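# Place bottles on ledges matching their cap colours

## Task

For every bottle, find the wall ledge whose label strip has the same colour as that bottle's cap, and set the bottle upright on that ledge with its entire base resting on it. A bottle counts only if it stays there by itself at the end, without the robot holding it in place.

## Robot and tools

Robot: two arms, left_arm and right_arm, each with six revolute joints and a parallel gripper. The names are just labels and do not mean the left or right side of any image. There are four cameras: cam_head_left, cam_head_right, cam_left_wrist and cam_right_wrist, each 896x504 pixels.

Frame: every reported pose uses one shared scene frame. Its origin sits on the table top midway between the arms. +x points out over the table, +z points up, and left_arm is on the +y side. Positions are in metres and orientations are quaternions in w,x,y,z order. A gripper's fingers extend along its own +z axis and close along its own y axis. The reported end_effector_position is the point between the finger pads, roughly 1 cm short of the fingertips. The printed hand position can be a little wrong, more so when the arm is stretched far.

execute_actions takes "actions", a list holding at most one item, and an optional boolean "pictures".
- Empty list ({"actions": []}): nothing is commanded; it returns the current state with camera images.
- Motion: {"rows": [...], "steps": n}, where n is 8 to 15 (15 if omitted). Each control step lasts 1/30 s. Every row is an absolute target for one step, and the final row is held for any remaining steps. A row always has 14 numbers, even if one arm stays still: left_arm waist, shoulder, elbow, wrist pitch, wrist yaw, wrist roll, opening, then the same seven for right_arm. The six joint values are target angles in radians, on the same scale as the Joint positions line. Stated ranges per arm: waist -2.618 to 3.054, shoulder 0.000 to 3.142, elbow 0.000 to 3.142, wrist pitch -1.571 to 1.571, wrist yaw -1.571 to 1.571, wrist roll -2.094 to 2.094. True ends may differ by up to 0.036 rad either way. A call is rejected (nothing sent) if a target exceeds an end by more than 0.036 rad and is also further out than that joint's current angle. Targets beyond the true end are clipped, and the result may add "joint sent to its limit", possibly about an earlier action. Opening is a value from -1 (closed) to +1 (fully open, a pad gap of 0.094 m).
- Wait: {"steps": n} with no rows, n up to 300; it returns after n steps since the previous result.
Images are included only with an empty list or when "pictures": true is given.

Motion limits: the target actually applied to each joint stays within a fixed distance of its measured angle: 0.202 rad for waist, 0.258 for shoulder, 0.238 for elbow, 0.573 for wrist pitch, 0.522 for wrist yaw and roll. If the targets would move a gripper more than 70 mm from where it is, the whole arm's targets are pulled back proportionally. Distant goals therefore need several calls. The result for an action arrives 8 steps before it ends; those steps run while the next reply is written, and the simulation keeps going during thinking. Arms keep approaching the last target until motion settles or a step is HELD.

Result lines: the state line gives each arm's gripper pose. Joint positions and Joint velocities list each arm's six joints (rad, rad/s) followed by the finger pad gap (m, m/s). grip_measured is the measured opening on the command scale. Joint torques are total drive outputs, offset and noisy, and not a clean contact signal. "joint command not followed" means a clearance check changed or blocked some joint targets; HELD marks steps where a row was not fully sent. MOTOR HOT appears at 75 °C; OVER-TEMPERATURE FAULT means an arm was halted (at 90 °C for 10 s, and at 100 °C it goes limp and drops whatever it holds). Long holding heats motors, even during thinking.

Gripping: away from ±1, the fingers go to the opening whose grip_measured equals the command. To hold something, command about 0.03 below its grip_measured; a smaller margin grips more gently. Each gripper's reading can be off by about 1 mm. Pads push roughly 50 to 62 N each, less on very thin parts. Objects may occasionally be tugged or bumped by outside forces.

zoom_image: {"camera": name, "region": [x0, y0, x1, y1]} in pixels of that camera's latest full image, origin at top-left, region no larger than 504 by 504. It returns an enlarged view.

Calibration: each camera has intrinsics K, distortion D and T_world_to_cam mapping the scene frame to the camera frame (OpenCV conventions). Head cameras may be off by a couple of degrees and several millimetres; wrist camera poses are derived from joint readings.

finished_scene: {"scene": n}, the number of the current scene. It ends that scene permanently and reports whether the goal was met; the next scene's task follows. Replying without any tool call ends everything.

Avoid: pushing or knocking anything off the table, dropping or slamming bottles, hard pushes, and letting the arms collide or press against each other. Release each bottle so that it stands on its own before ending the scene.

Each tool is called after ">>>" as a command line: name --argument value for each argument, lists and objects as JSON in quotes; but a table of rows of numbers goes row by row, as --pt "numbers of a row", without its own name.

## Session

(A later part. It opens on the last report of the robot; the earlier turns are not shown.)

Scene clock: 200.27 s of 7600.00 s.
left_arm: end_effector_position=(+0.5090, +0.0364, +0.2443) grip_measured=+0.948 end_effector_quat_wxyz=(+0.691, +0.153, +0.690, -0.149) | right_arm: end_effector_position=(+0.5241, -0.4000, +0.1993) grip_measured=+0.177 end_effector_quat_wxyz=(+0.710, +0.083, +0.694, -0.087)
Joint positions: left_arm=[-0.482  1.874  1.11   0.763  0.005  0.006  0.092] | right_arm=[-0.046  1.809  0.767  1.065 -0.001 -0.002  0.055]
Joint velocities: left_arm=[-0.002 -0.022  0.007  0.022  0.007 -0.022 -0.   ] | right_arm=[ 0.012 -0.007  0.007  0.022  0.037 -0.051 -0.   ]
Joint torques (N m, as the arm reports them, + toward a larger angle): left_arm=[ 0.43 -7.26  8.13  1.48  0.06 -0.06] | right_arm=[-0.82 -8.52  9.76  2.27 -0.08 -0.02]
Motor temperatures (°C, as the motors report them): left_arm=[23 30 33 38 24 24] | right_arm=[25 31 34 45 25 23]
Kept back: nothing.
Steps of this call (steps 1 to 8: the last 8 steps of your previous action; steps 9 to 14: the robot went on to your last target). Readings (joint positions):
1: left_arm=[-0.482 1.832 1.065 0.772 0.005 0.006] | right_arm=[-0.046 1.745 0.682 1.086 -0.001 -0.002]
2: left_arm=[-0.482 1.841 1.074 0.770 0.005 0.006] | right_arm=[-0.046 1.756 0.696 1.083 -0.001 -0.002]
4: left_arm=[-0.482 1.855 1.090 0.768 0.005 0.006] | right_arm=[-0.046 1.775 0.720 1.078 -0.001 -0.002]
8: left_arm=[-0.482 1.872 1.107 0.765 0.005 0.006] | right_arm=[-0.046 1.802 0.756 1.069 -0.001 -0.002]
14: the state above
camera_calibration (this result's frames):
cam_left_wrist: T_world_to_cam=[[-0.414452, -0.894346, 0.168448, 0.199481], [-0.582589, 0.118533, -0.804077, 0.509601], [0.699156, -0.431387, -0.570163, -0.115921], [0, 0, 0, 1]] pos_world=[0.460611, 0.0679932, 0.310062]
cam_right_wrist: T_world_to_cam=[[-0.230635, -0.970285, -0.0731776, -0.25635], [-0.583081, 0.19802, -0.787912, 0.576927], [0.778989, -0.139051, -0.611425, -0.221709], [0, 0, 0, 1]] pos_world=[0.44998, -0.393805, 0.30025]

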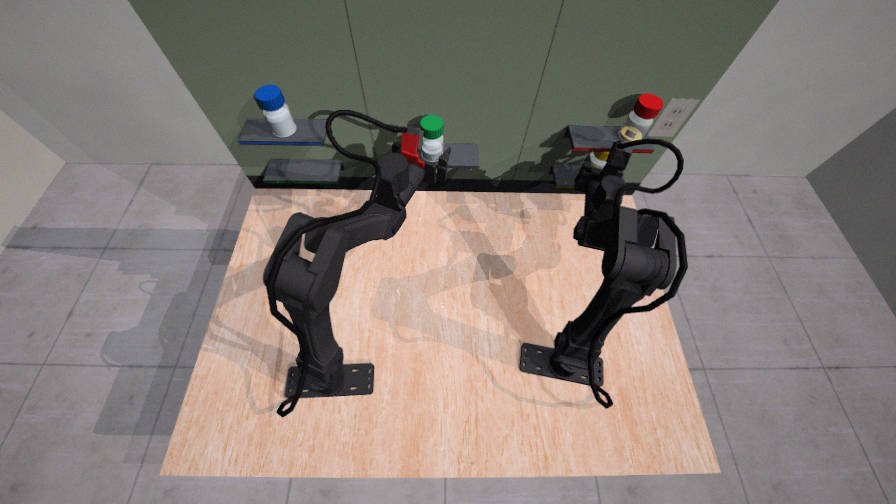

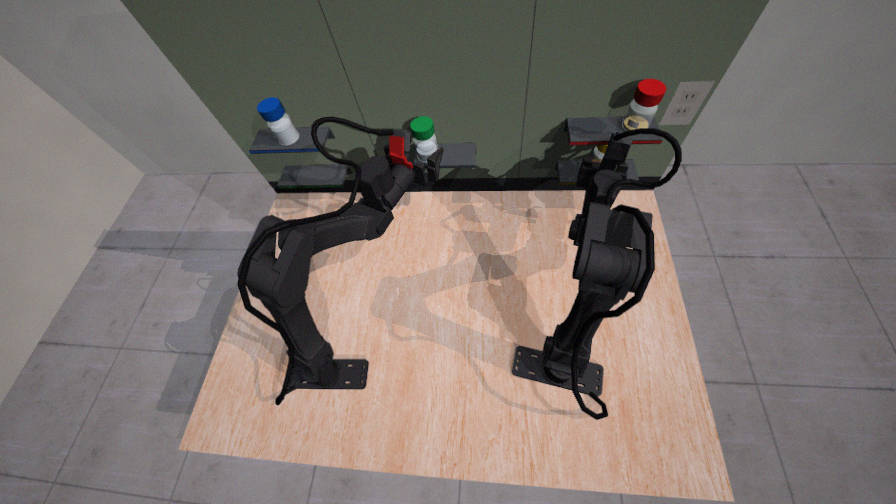

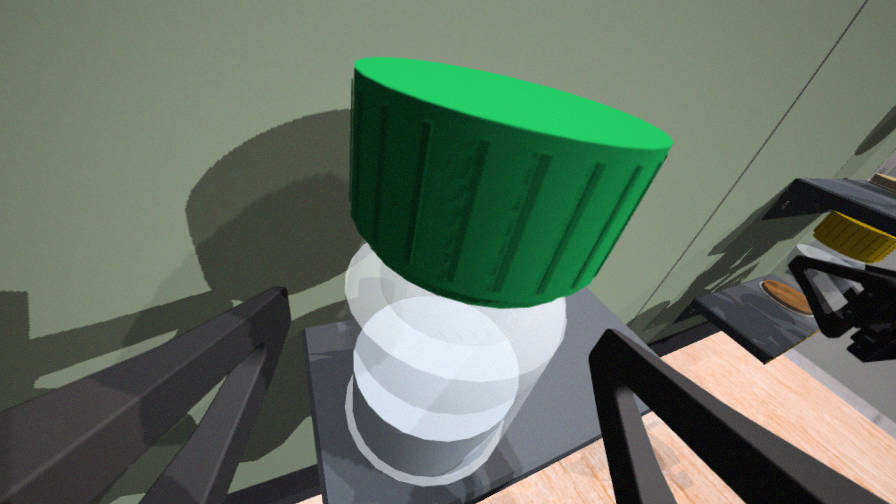

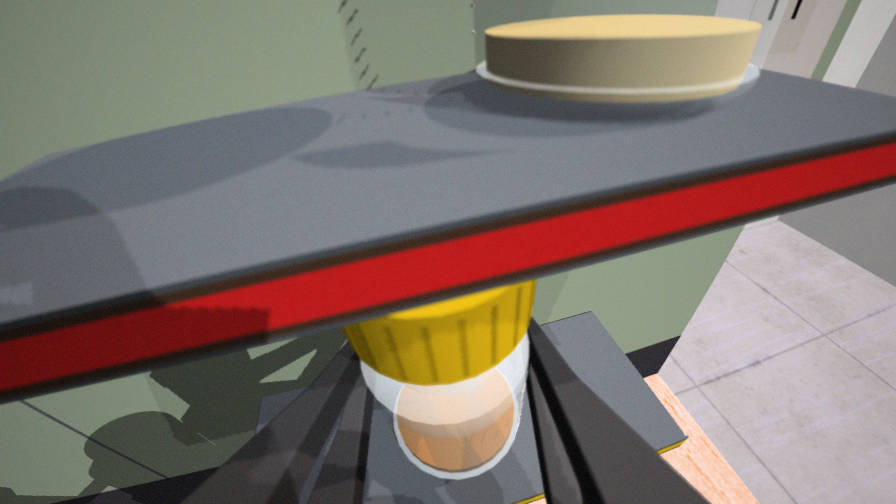

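>>> execute_actions --actions '[{"rows": [[-0.475,1.882,1.1465,0.751,0.008,0,0.92,-0.056,1.812,0.8043,1.092,-0.007,0,0.14],[-0.475,1.884,1.1495,0.75,0.008,0,0.88,-0.056,1.814,0.8043,1.092,-0.007,0,0.14],[-0.475,1.887,1.154,0.7485,0.008,0,0.84,-0.056,1.816,0.8043,1.092,-0.007,0,0.14],[-0.475,1.8905,1.1595,0.747,0.008,0,0.8,-0.056,1.8175,0.8043,1.092,-0.007,0,0.14],[-0.475,1.8945,1.1655,0.7455,0.008,0,0.76,-0.056,1.819,0.8043,1.092,-0.007,0,0.14],[-0.475,1.8985,1.1715,0.744,0.008,0,0.72,-0.056,1.8205,0.8043,1.092,-0.007,0,0.14],[-0.475,1.9025,1.1775,0.743,0.008,0,0.68,-0.056,1.822,0.8043,1.092,-0.007,0,0.14],[-0.475,1.906,1.183,0.742,0.008,0,0.64,-0.056,1.8235,0.8043,1.092,-0.007,0,0.14],[-0.475,1.909,1.1875,0.7415,0.008,0,0.6,-0.056,1.825,0.8043,1.092,-0.007,0,0.14],[-0.475,1.911,1.1905,0.741,0.008,0,0.56,-0.056,1.8262,0.8043,1.092,-0.007,0,0.14],[-0.475,1.912,1.192,0.741,0.008,0,0.52,-0.056,1.8274,0.8043,1.092,-0.007,0,0.14],[-0.475,1.912,1.192,0.741,0.008,0,0.48,-0.056,1.8286,0.8043,1.092,-0.007,0,0.14],[-0.475,1.912,1.192,0.741,0.008,0,0.44,-0.056,1.8298,0.8043,1.092,-0.007,0,0.14],[-0.475,1.912,1.192,0.741,0.008,0,0.405,-0.056,1.831,0.8043,1.092,-0.007,0,0.14],[-0.475,1.912,1.192,0.741,0.008,0,0.37,-0.056,1.832,0.8043,1.092,-0.007,0,0.14]], "steps": 15}]'

>>> execute_actions --actions '[{"rows": [[-0.475,1.912,1.192,0.741,0.008,0,0.34,-0.056,1.832,0.8043,1.092,-0.007,0,0.14],[-0.475,1.912,1.192,0.741,0.008,0,0.31,-0.056,1.832,0.8043,1.092,-0.007,0,0.14],[-0.475,1.912,1.192,0.741,0.008,0,0.28,-0.056,1.832,0.8043,1.092,-0.007,0,0.14],[-0.475,1.912,1.192,0.741,0.008,0,0.255,-0.056,1.832,0.8043,1.092,-0.007,0,0.14],[-0.475,1.912,1.192,0.741,0.008,0,0.23,-0.056,1.832,0.8043,1.092,-0.007,0,0.14],[-0.475,1.912,1.192,0.741,0.008,0,0.205,-0.056,1.832,0.8043,1.092,-0.007,0,0.14],[-0.475,1.912,1.192,0.741,0.008,0,0.18,-0.056,1.832,0.8043,1.092,-0.007,0,0.14],[-0.475,1.912,1.192,0.741,0.008,0,0.155,-0.056,1.832,0.8043,1.092,-0.007,0,0.14],[-0.475,1.912,1.192,0.741,0.008,0,0.13,-0.056,1.832,0.8043,1.092,-0.007,0,0.14]], "steps": 9}]'

>>> execute_actions --actions '[{"steps": 12}]' --pictures true

Scene clock: 202.97 s of 7600.00 s.
left_arm: end_effector_position=(+0.5130, +0.0346, +0.2466) grip_measured=+0.700 end_effector_quat_wxyz=(+0.693, +0.153, +0.689, -0.149) | right_arm: end_effector_position=(+0.5241, -0.4000, +0.1985) grip_measured=+0.177 end_effector_quat_wxyz=(+0.709, +0.083, +0.695, -0.087)
Joint positions: left_arm=[-0.482  1.887  1.132  0.759  0.005  0.006  0.08 ] | right_arm=[-0.046  1.811  0.767  1.064 -0.001 -0.002  0.055]
Joint velocities: left_arm=[-0.012  0.139  0.217 -0.051 -0.051 -0.037 -0.037] | right_arm=[-0.022  0.056 -0.012 -0.051  0.007 -0.066  0.001]
Joint torques (N m, as the arm reports them, + toward a larger angle): left_arm=[ 0.44 -7.23  7.93  1.48  0.06 -0.07] | right_arm=[-0.86 -7.84  9.67  2.25 -0.07 -0.02]
Motor temperatures (°C, as the motors report them): left_arm=[23 31 33 38 24 24] | right_arm=[25 31 34 45 25 23]
Steps of this call (steps 1 to 30: the robot went on to your last target; steps 31 to 74: nothing new was sent; steps 75 to 81: the first 7 steps of this action). Readings (joint positions):
75: left_arm=[-0.482 1.874 1.110 0.763 0.005 0.006] | right_arm=[-0.046 1.809 0.767 1.064 -0.001 -0.002]
76: left_arm=[-0.482 1.874 1.110 0.763 0.005 0.006] | right_arm=[-0.046 1.809 0.767 1.064 -0.001 -0.002]
78: left_arm=[-0.482 1.875 1.113 0.761 0.005 0.006] | right_arm=[-0.046 1.809 0.767 1.064 -0.001 -0.002]
81: the state above

Scene clock: 203.27 s of 7600.00 s.
left_arm: end_effector_position=(+0.5178, +0.0324, +0.2477) grip_measured=+0.356 end_effector_quat_wxyz=(+0.694, +0.153, +0.688, -0.150) | right_arm: end_effector_position=(+0.5255, -0.4004, +0.1891) grip_measured=+0.177 end_effector_quat_wxyz=(+0.702, +0.084, +0.702, -0.086)
Joint positions: left_arm=[-0.482  1.904  1.158  0.754  0.005  0.006  0.064] | right_arm=[-0.046  1.829  0.767  1.063 -0.001 -0.002  0.055]
Joint velocities: left_arm=[-0.007 -0.002  0.002  0.022  0.037 -0.037 -0.028] | right_arm=[-0.002  0.007 -0.017 -0.066 -0.022 -0.066 -0.001]
Joint torques (N m, as the arm reports them, + toward a larger angle): left_arm=[ 0.44 -7.42  8.18  1.51  0.06 -0.04] | right_arm=[-0.83 -8.37  9.67  2.25 -0.07 -0.02]
Motor temperatures (°C, as the motors report them): left_arm=[23 31 33 38 24 24] | right_arm=[25 31 34 45 25 23]
Steps of this call (steps 1 to 8: the last 8 steps of your previous action; step 9: the first step of this action). Readings (joint positions):
9: the state above

Scene clock: 203.67 s of 7600.00 s.
left_arm: end_effector_position=(+0.5181, +0.0330, +0.2475) grip_measured=+0.171 end_effector_quat_wxyz=(+0.694, +0.152, +0.688, -0.149) | right_arm: end_effector_position=(+0.5255, -0.4004, +0.1891) grip_measured=+0.177 end_effector_quat_wxyz=(+0.702, +0.084, +0.702, -0.086)
Joint positions: left_arm=[-0.481  1.904  1.158  0.754  0.004  0.006  0.055] | right_arm=[-0.046  1.829  0.767  1.063 -0.001 -0.002  0.055]
Joint velocities: left_arm=[-0.017 -0.012 -0.002 -0.037 -0.066 -0.007  0.   ] | right_arm=[ 0.017 -0.007 -0.012  0.007 -0.066 -0.051  0.   ]
Joint torques (N m, as the arm reports them, + toward a larger angle): left_arm=[ 0.36 -7.48  8.16  1.47  0.05 -0.06] | right_arm=[-0.82 -8.42  9.67  2.26 -0.07 -0.01]
Motor temperatures (°C, as the motors report them): left_arm=[23 31 33 38 24 24] | right_arm=[25 31 34 45 25 23]
Kept back: nothing.
Steps of this call (steps 1 to 8: the last 8 steps of your previous action; steps 9 to 12: the robot went on to your last target). Readings (joint positions):
1: left_arm=[-0.482 1.904 1.158 0.754 0.005 0.006] | right_arm=[-0.046 1.829 0.767 1.063 -0.001 -0.002]
2: left_arm=[-0.482 1.904 1.158 0.754 0.005 0.006] | right_arm=[-0.046 1.829 0.767 1.063 -0.001 -0.002]
4: left_arm=[-0.482 1.904 1.158 0.754 0.004 0.006] | right_arm=[-0.046 1.829 0.767 1.063 -0.001 -0.002]
8: left_arm=[-0.481 1.904 1.158 0.754 0.004 0.006] | right_arm=[-0.046 1.829 0.767 1.063 -0.001 -0.002]
12: the state above
camera_calibration (this result's frames):
cam_left_wrist: T_world_to_cam=[[-0.414257, -0.894447, 0.168389, 0.199653], [-0.577165, 0.115107, -0.808474, 0.516254], [0.703755, -0.432104, -0.563928, -0.125829], [0, 0, 0, 1]] pos_world=[0.469224, 0.0647829, 0.3128]
cam_right_wrist: T_world_to_cam=[[-0.232209, -0.969897, -0.0733445, -0.256098], [-0.59986, 0.202157, -0.774145, 0.577658], [0.765668, -0.135767, -0.628745, -0.217559], [0, 0, 0, 1]] pos_world=[0.453624, -0.394703, 0.291618]

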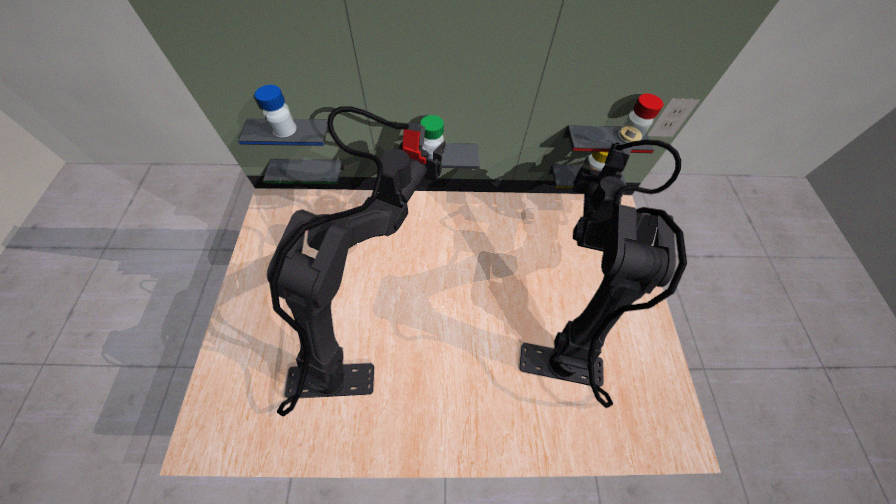

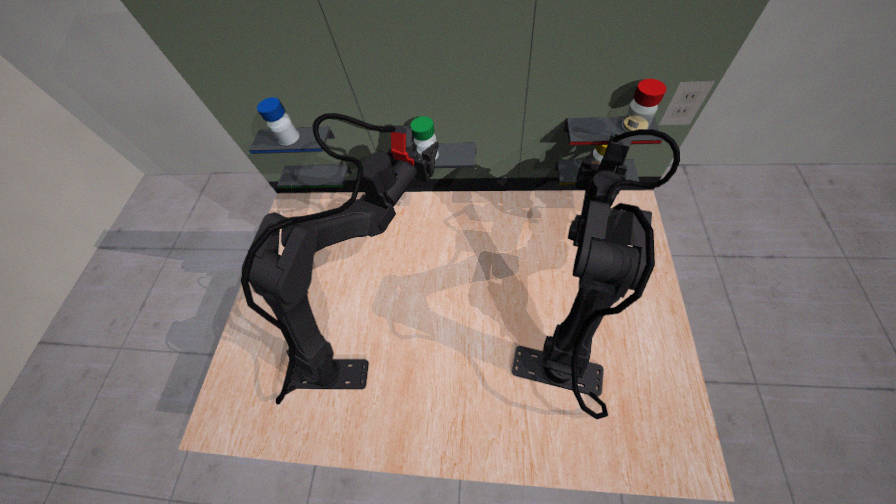

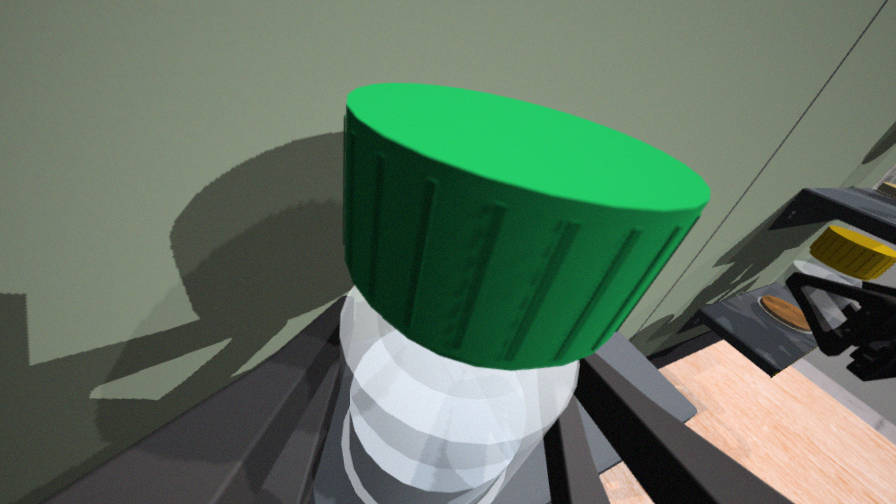

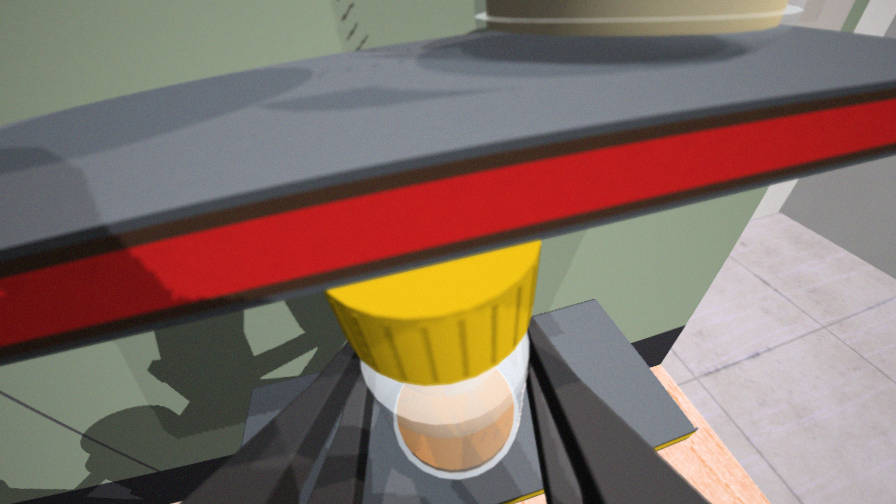

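>>> execute_actions --actions '[{"rows": [[-0.475,1.897,1.192,0.75,0.008,0,0.13,-0.056,1.832,0.8043,1.091,-0.007,0,0.14],[-0.475,1.881,1.192,0.76,0.008,0,0.13,-0.056,1.832,0.8043,1.09,-0.007,0,0.14],[-0.475,1.866,1.192,0.769,0.008,0,0.13,-0.056,1.832,0.8043,1.0888,-0.007,0,0.14],[-0.475,1.856,1.192,0.775,0.008,0,0.13,-0.056,1.832,0.8043,1.0876,-0.007,0,0.14],[-0.475,1.855,1.192,0.775,0.008,0,0.13,-0.056,1.832,0.8043,1.0864,-0.007,0,0.14],[-0.475,1.8521,1.192,0.775,0.008,0,0.13,-0.056,1.832,0.8043,1.0852,-0.007,0,0.14],[-0.475,1.8473,1.192,0.775,0.008,0,0.13,-0.056,1.832,0.8043,1.084,-0.007,0,0.14],[-0.475,1.8406,1.192,0.775,0.008,0,0.13,-0.056,1.832,0.8043,1.0828,-0.007,0,0.14],[-0.475,1.8323,1.184,0.771,0.008,0,0.13,-0.056,1.832,0.8043,1.0816,-0.007,0,0.14],[-0.475,1.8223,1.176,0.765,0.008,0,0.13,-0.056,1.832,0.8043,1.0804,-0.007,0,0.14],[-0.475,1.8109,1.168,0.757,0.008,0,0.13,-0.056,1.832,0.8043,1.0792,-0.007,0,0.14],[-0.475,1.7981,1.159,0.748,0.008,0,0.13,-0.056,1.832,0.8043,1.078,-0.007,0,0.14],[-0.475,1.7843,1.151,0.739,0.008,0,0.13,-0.056,1.832,0.8043,1.0768,-0.007,0,0.14],[-0.475,1.7695,1.1497,0.731,0.008,0,0.13,-0.056,1.832,0.8043,1.0756,-0.007,0,0.14],[-0.475,1.7541,1.1458,0.725,0.008,0,0.13,-0.056,1.832,0.8043,1.0744,-0.007,0,0.14]], "steps": 15}]'

>>> execute_actions --actions '[{"rows": [[-0.4743,1.7382,1.1395,0.721,0.008,0,0.13,-0.056,1.832,0.8043,1.0732,-0.007,0,0.14],[-0.4719,1.722,1.1305,0.72,0.008,0,0.13,-0.056,1.832,0.8043,1.072,-0.007,0,0.14],[-0.4682,1.7058,1.1192,0.72,0.008,0,0.13,-0.056,1.832,0.8043,1.0708,-0.007,0,0.14],[-0.4629,1.6899,1.1055,0.721,0.008,0,0.13,-0.056,1.832,0.8043,1.0696,-0.007,0,0.14],[-0.4561,1.6745,1.0896,0.724,0.008,0,0.13,-0.056,1.832,0.8043,1.0684,-0.007,0,0.14],[-0.448,1.6597,1.0716,0.731,0.008,0,0.13,-0.056,1.832,0.8043,1.0672,-0.007,0,0.14],[-0.4384,1.6459,1.0516,0.7444,0.008,0,0.13,-0.056,1.832,0.8043,1.066,-0.007,0,0.14],[-0.4275,1.6331,1.0297,0.7651,0.008,0,0.13,-0.056,1.832,0.8043,1.0648,-0.007,0,0.14],[-0.4153,1.6217,1.0062,0.7885,0.008,0,0.13,-0.056,1.832,0.8043,1.0636,-0.007,0,0.14],[-0.4019,1.6117,0.9813,0.8146,0.008,0,0.13,-0.056,1.832,0.8043,1.0624,-0.007,0,0.14],[-0.3873,1.6034,0.955,0.8429,0.008,0,0.13,-0.056,1.832,0.8043,1.0612,-0.007,0,0.14],[-0.3716,1.5967,0.9276,0.8725,0.008,0,0.13,-0.056,1.832,0.8043,1.06,-0.007,0,0.14],[-0.3549,1.5919,0.8994,0.9021,0.008,0,0.13,-0.056,1.832,0.8043,1.059,-0.007,0,0.14],[-0.3373,1.589,0.8704,0.9314,0.008,0,0.13,-0.056,1.832,0.8043,1.058,-0.007,0,0.14],[-0.3188,1.588,0.8411,0.9604,0.008,0,0.13,-0.056,1.832,0.8043,1.058,-0.007,0,0.14]], "steps": 15}]'

>>> execute_actions --actions '[{"rows": [[-0.2995,1.588,0.8115,0.9886,0.008,0,0.13,-0.056,1.832,0.8043,1.058,-0.007,0,0.14],[-0.2796,1.588,0.7819,1.016,0.008,0,0.13,-0.056,1.832,0.8043,1.058,-0.007,0,0.14],[-0.2591,1.588,0.7526,1.0422,0.008,0,0.13,-0.056,1.832,0.8043,1.058,-0.007,0,0.14],[-0.2381,1.588,0.7236,1.0672,0.008,0,0.13,-0.056,1.832,0.8043,1.058,-0.007,0,0.14],[-0.2168,1.588,0.6954,1.0907,0.008,0,0.13,-0.056,1.832,0.8043,1.058,-0.007,0,0.14],[-0.1952,1.588,0.668,1.1126,0.008,0,0.13,-0.056,1.832,0.8043,1.058,-0.007,0,0.14],[-0.1734,1.588,0.6418,1.1326,0.008,0,0.13,-0.056,1.832,0.8043,1.058,-0.007,0,0.14],[-0.1516,1.588,0.6168,1.1506,0.008,0,0.13,-0.056,1.832,0.8043,1.058,-0.007,0,0.14],[-0.1298,1.588,0.5933,1.1665,0.008,0,0.13,-0.056,1.832,0.8043,1.058,-0.007,0,0.14],[-0.1083,1.588,0.5714,1.1802,0.008,0,0.13,-0.056,1.832,0.8043,1.058,-0.007,0,0.14],[-0.0869,1.588,0.5514,1.1915,0.008,0,0.13,-0.056,1.832,0.8043,1.058,-0.007,0,0.14],[-0.0659,1.588,0.5334,1.2005,0.008,0,0.13,-0.056,1.832,0.8043,1.058,-0.007,0,0.14],[-0.0454,1.588,0.5175,1.2068,0.008,0,0.13,-0.056,1.832,0.8043,1.058,-0.007,0,0.14],[-0.0255,1.588,0.5038,1.2107,0.008,0,0.13,-0.056,1.832,0.8043,1.058,-0.007,0,0.14],[-0.0063,1.588,0.4925,1.212,0.008,0,0.13,-0.056,1.832,0.8043,1.058,-0.007,0,0.14]], "steps": 15}]'

>>> execute_actions --actions '[{"rows": [[0.0123,1.588,0.4835,1.212,0.008,0,0.13,-0.056,1.832,0.8043,1.058,-0.007,0,0.14],[0.0299,1.588,0.4772,1.212,0.008,0,0.13,-0.056,1.832,0.8043,1.058,-0.007,0,0.14],[0.0466,1.588,0.4733,1.212,0.008,0,0.13,-0.056,1.832,0.8043,1.058,-0.007,0,0.14],[0.0623,1.588,0.472,1.212,0.008,0,0.13,-0.056,1.832,0.8043,1.058,-0.007,0,0.14],[0.0769,1.588,0.472,1.212,0.008,0,0.13,-0.056,1.832,0.8043,1.058,-0.007,0,0.14],[0.0903,1.588,0.472,1.212,0.008,0,0.13,-0.056,1.832,0.8043,1.058,-0.007,0,0.14],[0.1025,1.588,0.472,1.212,0.008,0,0.13,-0.056,1.832,0.8043,1.058,-0.007,0,0.14],[0.1134,1.588,0.472,1.212,0.008,0,0.13,-0.056,1.832,0.8043,1.058,-0.007,0,0.14],[0.123,1.588,0.472,1.212,0.008,0,0.13,-0.056,1.832,0.8043,1.058,-0.007,0,0.14],[0.1311,1.588,0.472,1.212,0.008,0,0.13,-0.056,1.832,0.8043,1.058,-0.007,0,0.14],[0.1379,1.588,0.472,1.212,0.008,0,0.13,-0.056,1.832,0.8043,1.058,-0.007,0,0.14],[0.1432,1.588,0.472,1.212,0.008,0,0.13,-0.056,1.832,0.8043,1.058,-0.007,0,0.14],[0.1469,1.588,0.472,1.212,0.008,0,0.13,-0.056,1.832,0.8043,1.058,-0.007,0,0.14],[0.1493,1.588,0.472,1.212,0.008,0,0.13,-0.056,1.832,0.8043,1.058,-0.007,0,0.14],[0.15,1.588,0.472,1.212,0.008,0,0.13,-0.056,1.832,0.8043,1.058,-0.007,0,0.14]], "steps": 15}]'

>>> execute_actions --actions '[{"steps": 13}]' --pictures true

Scene clock: 210.17 s of 7600.00 s.
left_arm: end_effector_position=(+0.5176, +0.0333, +0.2487) grip_measured=+0.171 end_effector_quat_wxyz=(+0.694, +0.152, +0.688, -0.149) | right_arm: end_effector_position=(+0.5255, -0.4004, +0.1891) grip_measured=+0.177 end_effector_quat_wxyz=(+0.702, +0.084, +0.702, -0.086)
Joint positions: left_arm=[-0.481  1.9    1.158  0.748  0.004  0.006  0.055] | right_arm=[-0.046  1.829  0.767  1.063 -0.001 -0.002  0.055]
Joint velocities: left_arm=[ 0.002 -0.056  0.007 -0.125 -0.022 -0.007  0.   ] | right_arm=[-0.002 -0.002 -0.002 -0.066 -0.007 -0.066 -0.   ]
Joint torques (N m, as the arm reports them, + toward a larger angle): left_arm=[  0.37 -11.62   8.23   1.96   0.05  -0.06] | right_arm=[-0.78 -8.44  9.68  2.17 -0.08 -0.02]
Motor temperatures (°C, as the motors report them): left_arm=[23 31 34 37 24 24] | right_arm=[25 31 34 46 25 23]
Steps of this call (steps 1 to 15: the robot went on to your last target; steps 16 to 90: nothing new was sent; then 3.27 s passed at rest; steps 91 to 97: the first 7 steps of this action). Readings (joint positions):
91: left_arm=[-0.481 1.904 1.158 0.754 0.004 0.006] | right_arm=[-0.046 1.829 0.767 1.063 -0.001 -0.002]
92: left_arm=[-0.481 1.904 1.158 0.754 0.004 0.006] | right_arm=[-0.046 1.829 0.767 1.063 -0.001 -0.002]
94: left_arm=[-0.481 1.903 1.158 0.754 0.004 0.006] | right_arm=[-0.046 1.829 0.767 1.063 -0.001 -0.002]
97: the state above

Scene clock: 210.67 s of 7600.00 s.
left_arm: end_effector_position=(+0.4870, +0.0550, +0.3050) grip_measured=+0.171 end_effector_quat_wxyz=(+0.717, +0.143, +0.666, -0.150) | right_arm: end_effector_position=(+0.5255, -0.4004, +0.1889) grip_measured=+0.177 end_effector_quat_wxyz=(+0.702, +0.084, +0.702, -0.086)
Joint positions: left_arm=[-0.467  1.707  1.089  0.692  0.007  0.006  0.055] | right_arm=[-0.046  1.829  0.767  1.062 -0.001 -0.002  0.055]
Joint velocities: left_arm=[ 0.173 -0.525 -0.466  0.081 -0.007 -0.051 -0.001] | right_arm=[-0.002  0.007 -0.002 -0.037  0.007  0.037 -0.002]
Joint torques (N m, as the arm reports them, + toward a larger angle): left_arm=[ 1.02 -8.93  5.33  1.96 -0.03 -0.06] | right_arm=[-0.82 -8.42  9.66  2.03 -0.07  0.  ]
Motor temperatures (°C, as the motors report them): left_arm=[23 32 34 38 24 24] | right_arm=[25 31 34 46 25 23]
Steps of this call (steps 1 to 8: the last 8 steps of your previous action; steps 9 to 15: the first 7 steps of this action). Readings (joint positions):
9: left_arm=[-0.481 1.818 1.145 0.696 0.004 0.006] | right_arm=[-0.046 1.829 0.767 1.062 -0.001 -0.002]
10: left_arm=[-0.481 1.801 1.140 0.693 0.004 0.006] | right_arm=[-0.046 1.829 0.767 1.062 -0.001 -0.002]
12: left_arm=[-0.479 1.764 1.126 0.690 0.005 0.006] | right_arm=[-0.046 1.829 0.767 1.062 -0.001 -0.002]
15: the state above

Scene clock: 211.17 s of 7600.00 s.
left_arm: end_effector_position=(+0.4636, +0.1942, +0.2244) grip_measured=+0.171 end_effector_quat_wxyz=(+0.712, +0.061, +0.697, -0.058) | right_arm: end_effector_position=(+0.5255, -0.4004, +0.1888) grip_measured=+0.177 end_effector_quat_wxyz=(+0.702, +0.084, +0.702, -0.086)
Joint positions: left_arm=[-0.215  1.626  0.685  0.961  0.009  0.006  0.055] | right_arm=[-0.046  1.829  0.767  1.061 -0.001 -0.002  0.055]
Joint velocities: left_arm=[ 0.598 -0.007 -0.813  0.608 -0.007 -0.022 -0.001] | right_arm=[-0.017  0.007  0.012 -0.007  0.037 -0.051  0.001]
Joint torques (N m, as the arm reports them, + toward a larger angle): left_arm=[ 0.34 -8.22  5.61  2.28 -0.03 -0.07] | right_arm=[-0.85 -8.44  9.64  1.94 -0.08 -0.01]
Motor temperatures (°C, as the motors report them): left_arm=[23 32 34 38 24 24] | right_arm=[25 31 34 46 25 23]
Steps of this call (steps 1 to 8: the last 8 steps of your previous action; steps 9 to 15: the first 7 steps of this action). Readings (joint positions):
9: left_arm=[-0.338 1.626 0.866 0.833 0.009 0.006] | right_arm=[-0.046 1.829 0.767 1.061 -0.001 -0.002]
10: left_arm=[-0.319 1.626 0.836 0.856 0.009 0.006] | right_arm=[-0.046 1.829 0.767 1.061 -0.001 -0.002]
12: left_arm=[-0.279 1.626 0.774 0.899 0.009 0.006] | right_arm=[-0.046 1.829 0.767 1.061 -0.001 -0.002]
15: the state above

Scene clock: 211.67 s of 7600.00 s.
left_arm: end_effector_position=(+0.4274, +0.3277, +0.1745) grip_measured=+0.171 end_effector_quat_wxyz=(+0.694, -0.043, +0.717, +0.046) | right_arm: end_effector_position=(+0.5255, -0.4004, +0.1888) grip_measured=+0.177 end_effector_quat_wxyz=(+0.702, +0.084, +0.702, -0.086)
Joint positions: left_arm=[0.076 1.626 0.474 1.12  0.006 0.006 0.055] | right_arm=[-0.046  1.829  0.767  1.061 -0.001 -0.002  0.055]
Joint velocities: left_arm=[ 0.364 -0.002  0.002  0.037  0.007 -0.022  0.   ] | right_arm=[ 0.012 -0.002  0.002  0.095  0.051 -0.022 -0.   ]
Joint torques (N m, as the arm reports them, + toward a larger angle): left_arm=[ 0.14 -7.4   4.58  2.31  0.04 -0.06] | right_arm=[-0.85 -8.47  9.64  1.94 -0.07 -0.01]
Motor temperatures (°C, as the motors report them): left_arm=[23 32 34 38 24 24] | right_arm=[25 31 34 46 25 23]
Steps of this call (steps 1 to 8: the last 8 steps of your previous action; steps 9 to 15: the first 7 steps of this action). Readings (joint positions):
9: left_arm=[-0.023 1.626 0.503 1.097 0.007 0.006] | right_arm=[-0.046 1.829 0.767 1.061 -0.001 -0.002]
10: left_arm=[-0.004 1.626 0.492 1.104 0.007 0.006] | right_arm=[-0.046 1.829 0.767 1.061 -0.001 -0.002]
12: left_arm=[0.031 1.626 0.479 1.112 0.006 0.006] | right_arm=[-0.046 1.829 0.767 1.061 -0.001 -0.002]
15: the state above

Scene clock: 212.10 s of 7600.00 s.
left_arm: end_effector_position=(+0.4226, +0.3574, +0.1791) grip_measured=+0.171 end_effector_quat_wxyz=(+0.698, -0.067, +0.709, +0.070) | right_arm: end_effector_position=(+0.5255, -0.4004, +0.1888) grip_measured=+0.177 end_effector_quat_wxyz=(+0.702, +0.084, +0.702, -0.086)
Joint positions: left_arm=[0.145 1.626 0.474 1.138 0.006 0.006 0.055] | right_arm=[-0.046  1.829  0.767  1.061 -0.001 -0.002  0.055]
Joint velocities: left_arm=[ 0.007 -0.032 -0.007  0.022 -0.007  0.037  0.   ] | right_arm=[ 0.007  0.002  0.002  0.007  0.007  0.007 -0.   ]
Joint torques (N m, as the arm reports them, + toward a larger angle): left_arm=[ 0.39 -7.38  4.51  2.23  0.06 -0.06] | right_arm=[-0.85 -8.41  9.68  1.94 -0.08 -0.02]
Motor temperatures (°C, as the motors report them): left_arm=[23 32 33 38 24 24] | right_arm=[25 31 34 46 25 23]
Kept back: nothing.
Steps of this call (steps 1 to 8: the last 8 steps of your previous action; steps 9 to 13: the robot went on to your last target). Readings (joint positions):
1: left_arm=[0.089 1.626 0.474 1.123 0.006 0.006] | right_arm=[-0.046 1.829 0.767 1.061 -0.001 -0.002]
2: left_arm=[0.101 1.626 0.474 1.127 0.006 0.006] | right_arm=[-0.046 1.829 0.767 1.061 -0.001 -0.002]
4: left_arm=[0.120 1.626 0.474 1.132 0.006 0.006] | right_arm=[-0.046 1.829 0.767 1.061 -0.001 -0.002]
8: left_arm=[0.142 1.626 0.474 1.136 0.006 0.006] | right_arm=[-0.046 1.829 0.767 1.061 -0.001 -0.002]
13: the state above
camera_calibration (this result's frames):
cam_left_wrist: T_world_to_cam=[[0.190105, -0.967186, 0.168554, 0.232261], [-0.552725, -0.24733, -0.795816, 0.485374], [0.811391, 0.0581244, -0.581607, -0.174543], [0, 0, 0, 1]] pos_world=[0.365747, 0.354832, 0.245605]
cam_right_wrist: T_world_to_cam=[[-0.23229, -0.969877, -0.0733521, -0.256066], [-0.60072, 0.202369, -0.773423, 0.577838], [0.764969, -0.135594, -0.629632, -0.217134], [0, 0, 0, 1]] pos_world=[0.453738, -0.394731, 0.291415]

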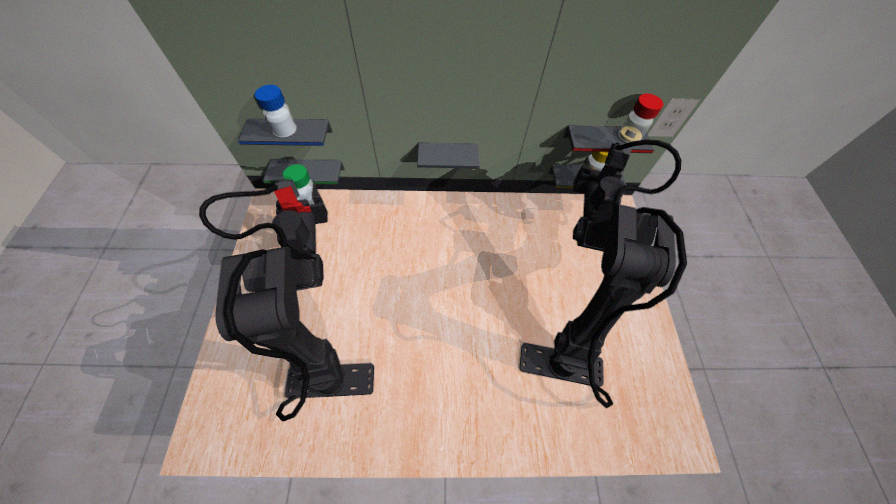

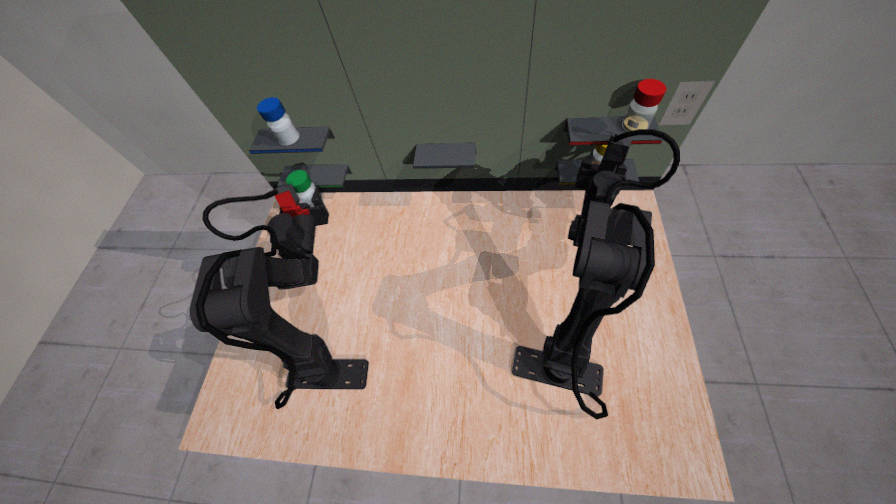

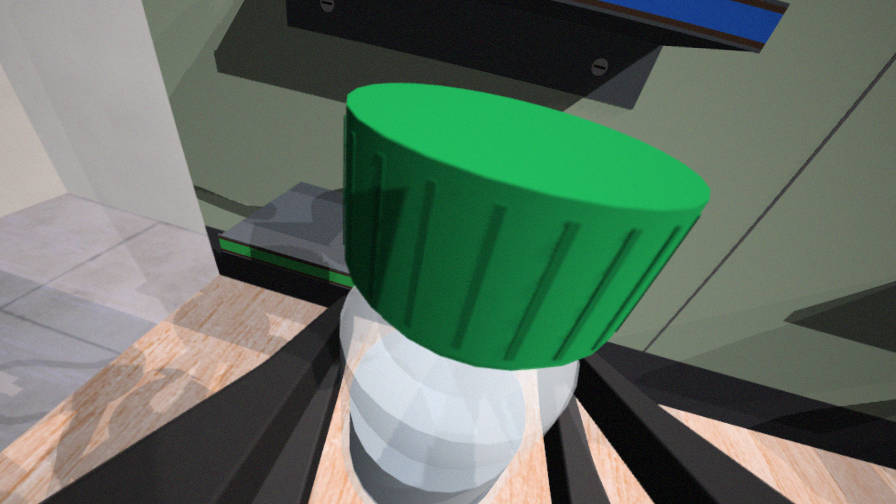

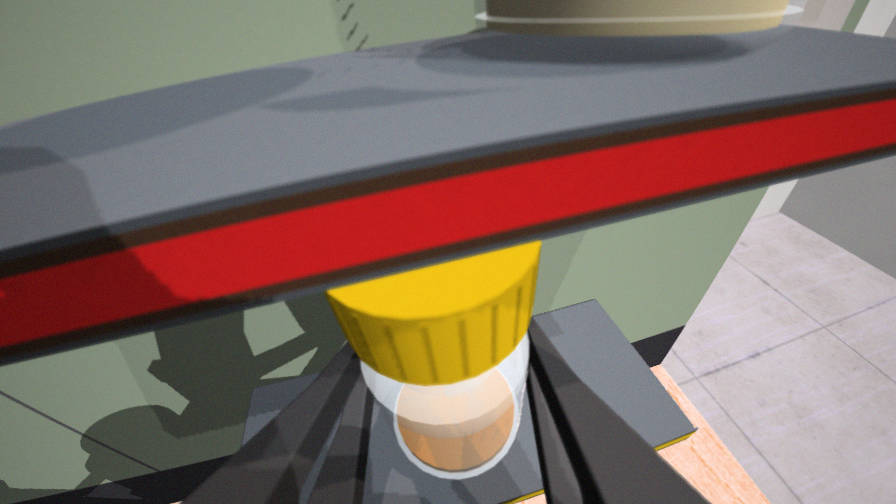

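>>> execute_actions --actions '[{"rows": [[0.15,1.597,0.487,1.203,0.008,0,0.13,-0.056,1.832,0.8,1.061,-0.007,0,0.16],[0.15,1.606,0.502,1.194,0.008,0,0.13,-0.056,1.832,0.796,1.064,-0.007,0,0.18],[0.15,1.614,0.516,1.186,0.008,0,0.13,-0.056,1.832,0.794,1.066,-0.007,0,0.2],[0.15,1.62,0.526,1.179,0.008,0,0.13,-0.056,1.832,0.794,1.066,-0.007,0,0.225],[0.15,1.623,0.535,1.174,0.008,0,0.13,-0.056,1.832,0.794,1.066,-0.007,0,0.25],[0.15,1.627,0.544,1.17,0.008,0,0.13,-0.056,1.832,0.794,1.066,-0.007,0,0.28],[0.15,1.634,0.553,1.168,0.008,0,0.13,-0.056,1.832,0.794,1.066,-0.007,0,0.315],[0.15,1.642,0.563,1.166,0.008,0,0.13,-0.056,1.832,0.794,1.066,-0.007,0,0.35],[0.15,1.65,0.573,1.1645,0.008,0,0.13,-0.056,1.832,0.794,1.066,-0.007,0,0.39],[0.15,1.658,0.582,1.163,0.008,0,0.13,-0.056,1.832,0.794,1.066,-0.007,0,0.43],[0.15,1.665,0.59,1.162,0.008,0,0.13,-0.056,1.832,0.794,1.066,-0.007,0,0.47],[0.15,1.67,0.597,1.161,0.008,0,0.13,-0.056,1.832,0.794,1.066,-0.007,0,0.51],[0.15,1.674,0.602,1.16,0.008,0,0.13,-0.056,1.832,0.794,1.066,-0.007,0,0.55],[0.15,1.676,0.605,1.16,0.008,0,0.13,-0.056,1.832,0.794,1.066,-0.007,0,0.59],[0.15,1.676,0.605,1.16,0.008,0,0.13,-0.056,1.832,0.794,1.066,-0.007,0,0.62]], "steps": 15}]'

>>> execute_actions --actions '[{"steps": 12}]' --pictures true

Scene clock: 214.70 s of 7600.00 s.
left_arm: end_effector_position=(+0.4257, +0.3580, +0.1826) grip_measured=+0.171 end_effector_quat_wxyz=(+0.700, -0.067, +0.707, +0.070) | right_arm: end_effector_position=(+0.5255, -0.4003, +0.1888) grip_measured=+0.298 end_effector_quat_wxyz=(+0.702, +0.084, +0.702, -0.086)
Joint positions: left_arm=[0.145 1.628 0.49  1.129 0.006 0.006 0.055] | right_arm=[-0.046  1.829  0.767  1.061 -0.001 -0.002  0.061]
Joint velocities: left_arm=[-0.012  0.061  0.281 -0.037 -0.022 -0.037 -0.   ] | right_arm=[-0.007  0.012 -0.027  0.022 -0.051 -0.037  0.031]
Joint torques (N m, as the arm reports them, + toward a larger angle): left_arm=[ 0.32 -4.46  7.92  2.01  0.04 -0.06] | right_arm=[-0.85 -8.39  8.74  2.01 -0.08 -0.01]
Motor temperatures (°C, as the motors report them): left_arm=[23 32 33 39 24 24] | right_arm=[25 31 35 45 25 23]
Steps of this call (steps 1 to 30: the robot went on to your last target; steps 31 to 71: nothing new was sent; steps 72 to 78: the first 7 steps of this action). Readings (joint positions):
72: left_arm=[0.145 1.626 0.474 1.138 0.006 0.006] | right_arm=[-0.046 1.829 0.767 1.061 -0.001 -0.002]
73: left_arm=[0.145 1.626 0.474 1.138 0.006 0.006] | right_arm=[-0.046 1.829 0.767 1.061 -0.001 -0.002]
75: left_arm=[0.145 1.626 0.474 1.138 0.006 0.006] | right_arm=[-0.046 1.829 0.767 1.061 -0.001 -0.002]
78: the state above

Scene clock: 215.10 s of 7600.00 s.
left_arm: end_effector_position=(+0.4431, +0.3615, +0.1911) grip_measured=+0.171 end_effector_quat_wxyz=(+0.708, -0.066, +0.700, +0.071) | right_arm: end_effector_position=(+0.5255, -0.4003, +0.1888) grip_measured=+0.618 end_effector_quat_wxyz=(+0.702, +0.084, +0.702, -0.086)
Joint positions: left_arm=[0.145 1.676 0.564 1.124 0.006 0.006 0.055] | right_arm=[-0.046  1.829  0.767  1.061 -0.001 -0.002  0.076]
Joint velocities: left_arm=[-0.022  0.002  0.007 -0.051 -0.007  0.037 -0.   ] | right_arm=[-0.012 -0.007  0.017 -0.066  0.022 -0.037  0.   ]
Joint torques (N m, as the arm reports them, + toward a larger angle): left_arm=[ 0.32 -5.01  7.59  1.93  0.04 -0.06] | right_arm=[-0.8  -8.44  8.67  2.   -0.08  0.  ]
Motor temperatures (°C, as the motors report them): left_arm=[23 32 33 39 24 24] | right_arm=[25 31 35 45 25 23]
Kept back: nothing.
Steps of this call (steps 1 to 8: the last 8 steps of your previous action; steps 9 to 12: the robot went on to your last target). Readings (joint positions):
1: left_arm=[0.145 1.631 0.500 1.128 0.006 0.006] | right_arm=[-0.046 1.829 0.767 1.061 -0.001 -0.002]
2: left_arm=[0.145 1.636 0.512 1.128 0.006 0.006] | right_arm=[-0.046 1.829 0.767 1.061 -0.001 -0.002]
4: left_arm=[0.145 1.649 0.535 1.128 0.006 0.006] | right_arm=[-0.046 1.829 0.767 1.061 -0.001 -0.002]
8: left_arm=[0.145 1.672 0.562 1.128 0.006 0.006] | right_arm=[-0.046 1.829 0.767 1.061 -0.001 -0.002]
12: the state above
camera_calibration (this result's frames):
cam_left_wrist: T_world_to_cam=[[0.185697, -0.968082, 0.168327, 0.23268], [-0.531696, -0.243057, -0.81131, 0.499465], [0.826327, 0.061159, -0.55986, -0.19632], [0, 0, 0, 1]] pos_world=[0.38458, 0.358658, 0.256143]
cam_right_wrist: T_world_to_cam=[[-0.23192, -0.969965, -0.0733525, -0.256228], [-0.600797, 0.20214, -0.773423, 0.577783], [0.765021, -0.135302, -0.629632, -0.217048], [0, 0, 0, 1]] pos_world=[0.453752, -0.394693, 0.291415]

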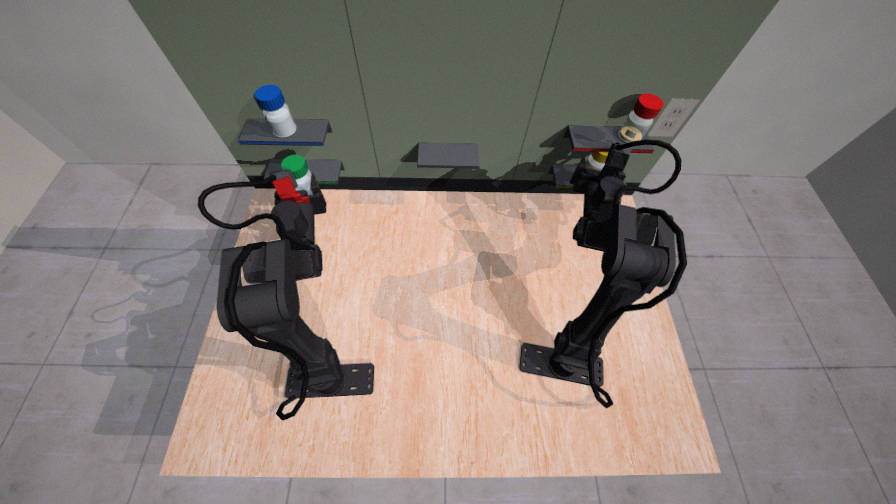

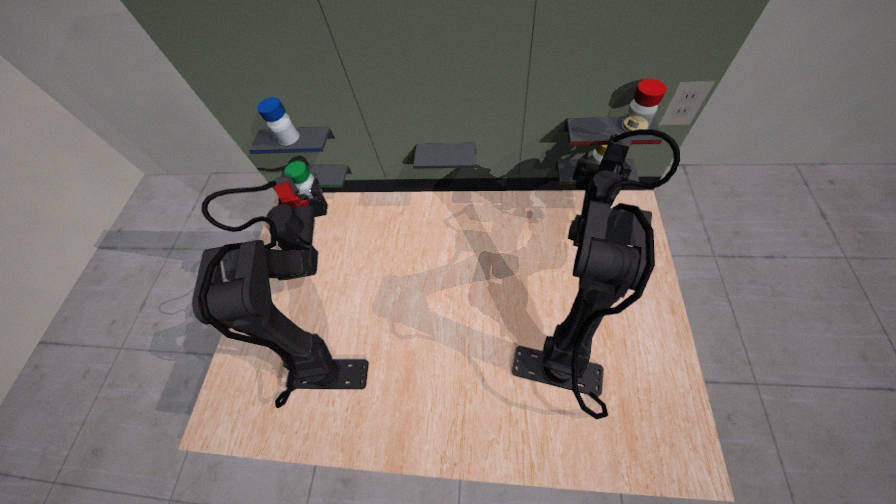

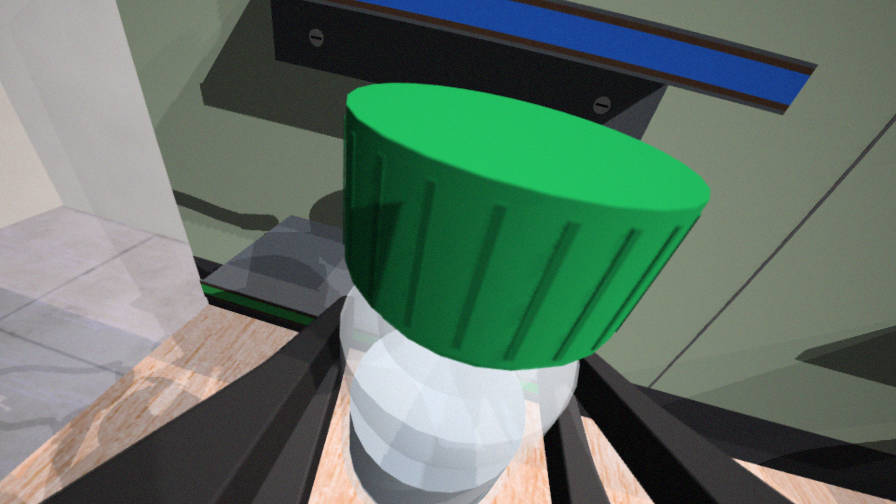

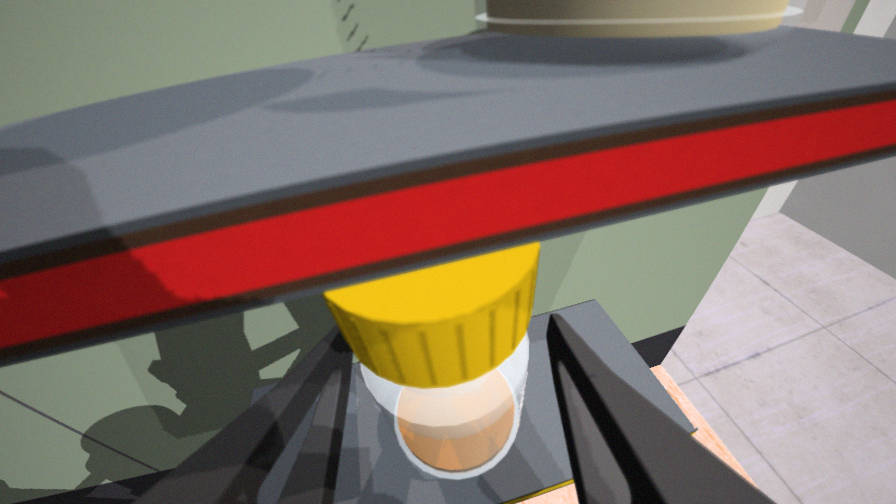

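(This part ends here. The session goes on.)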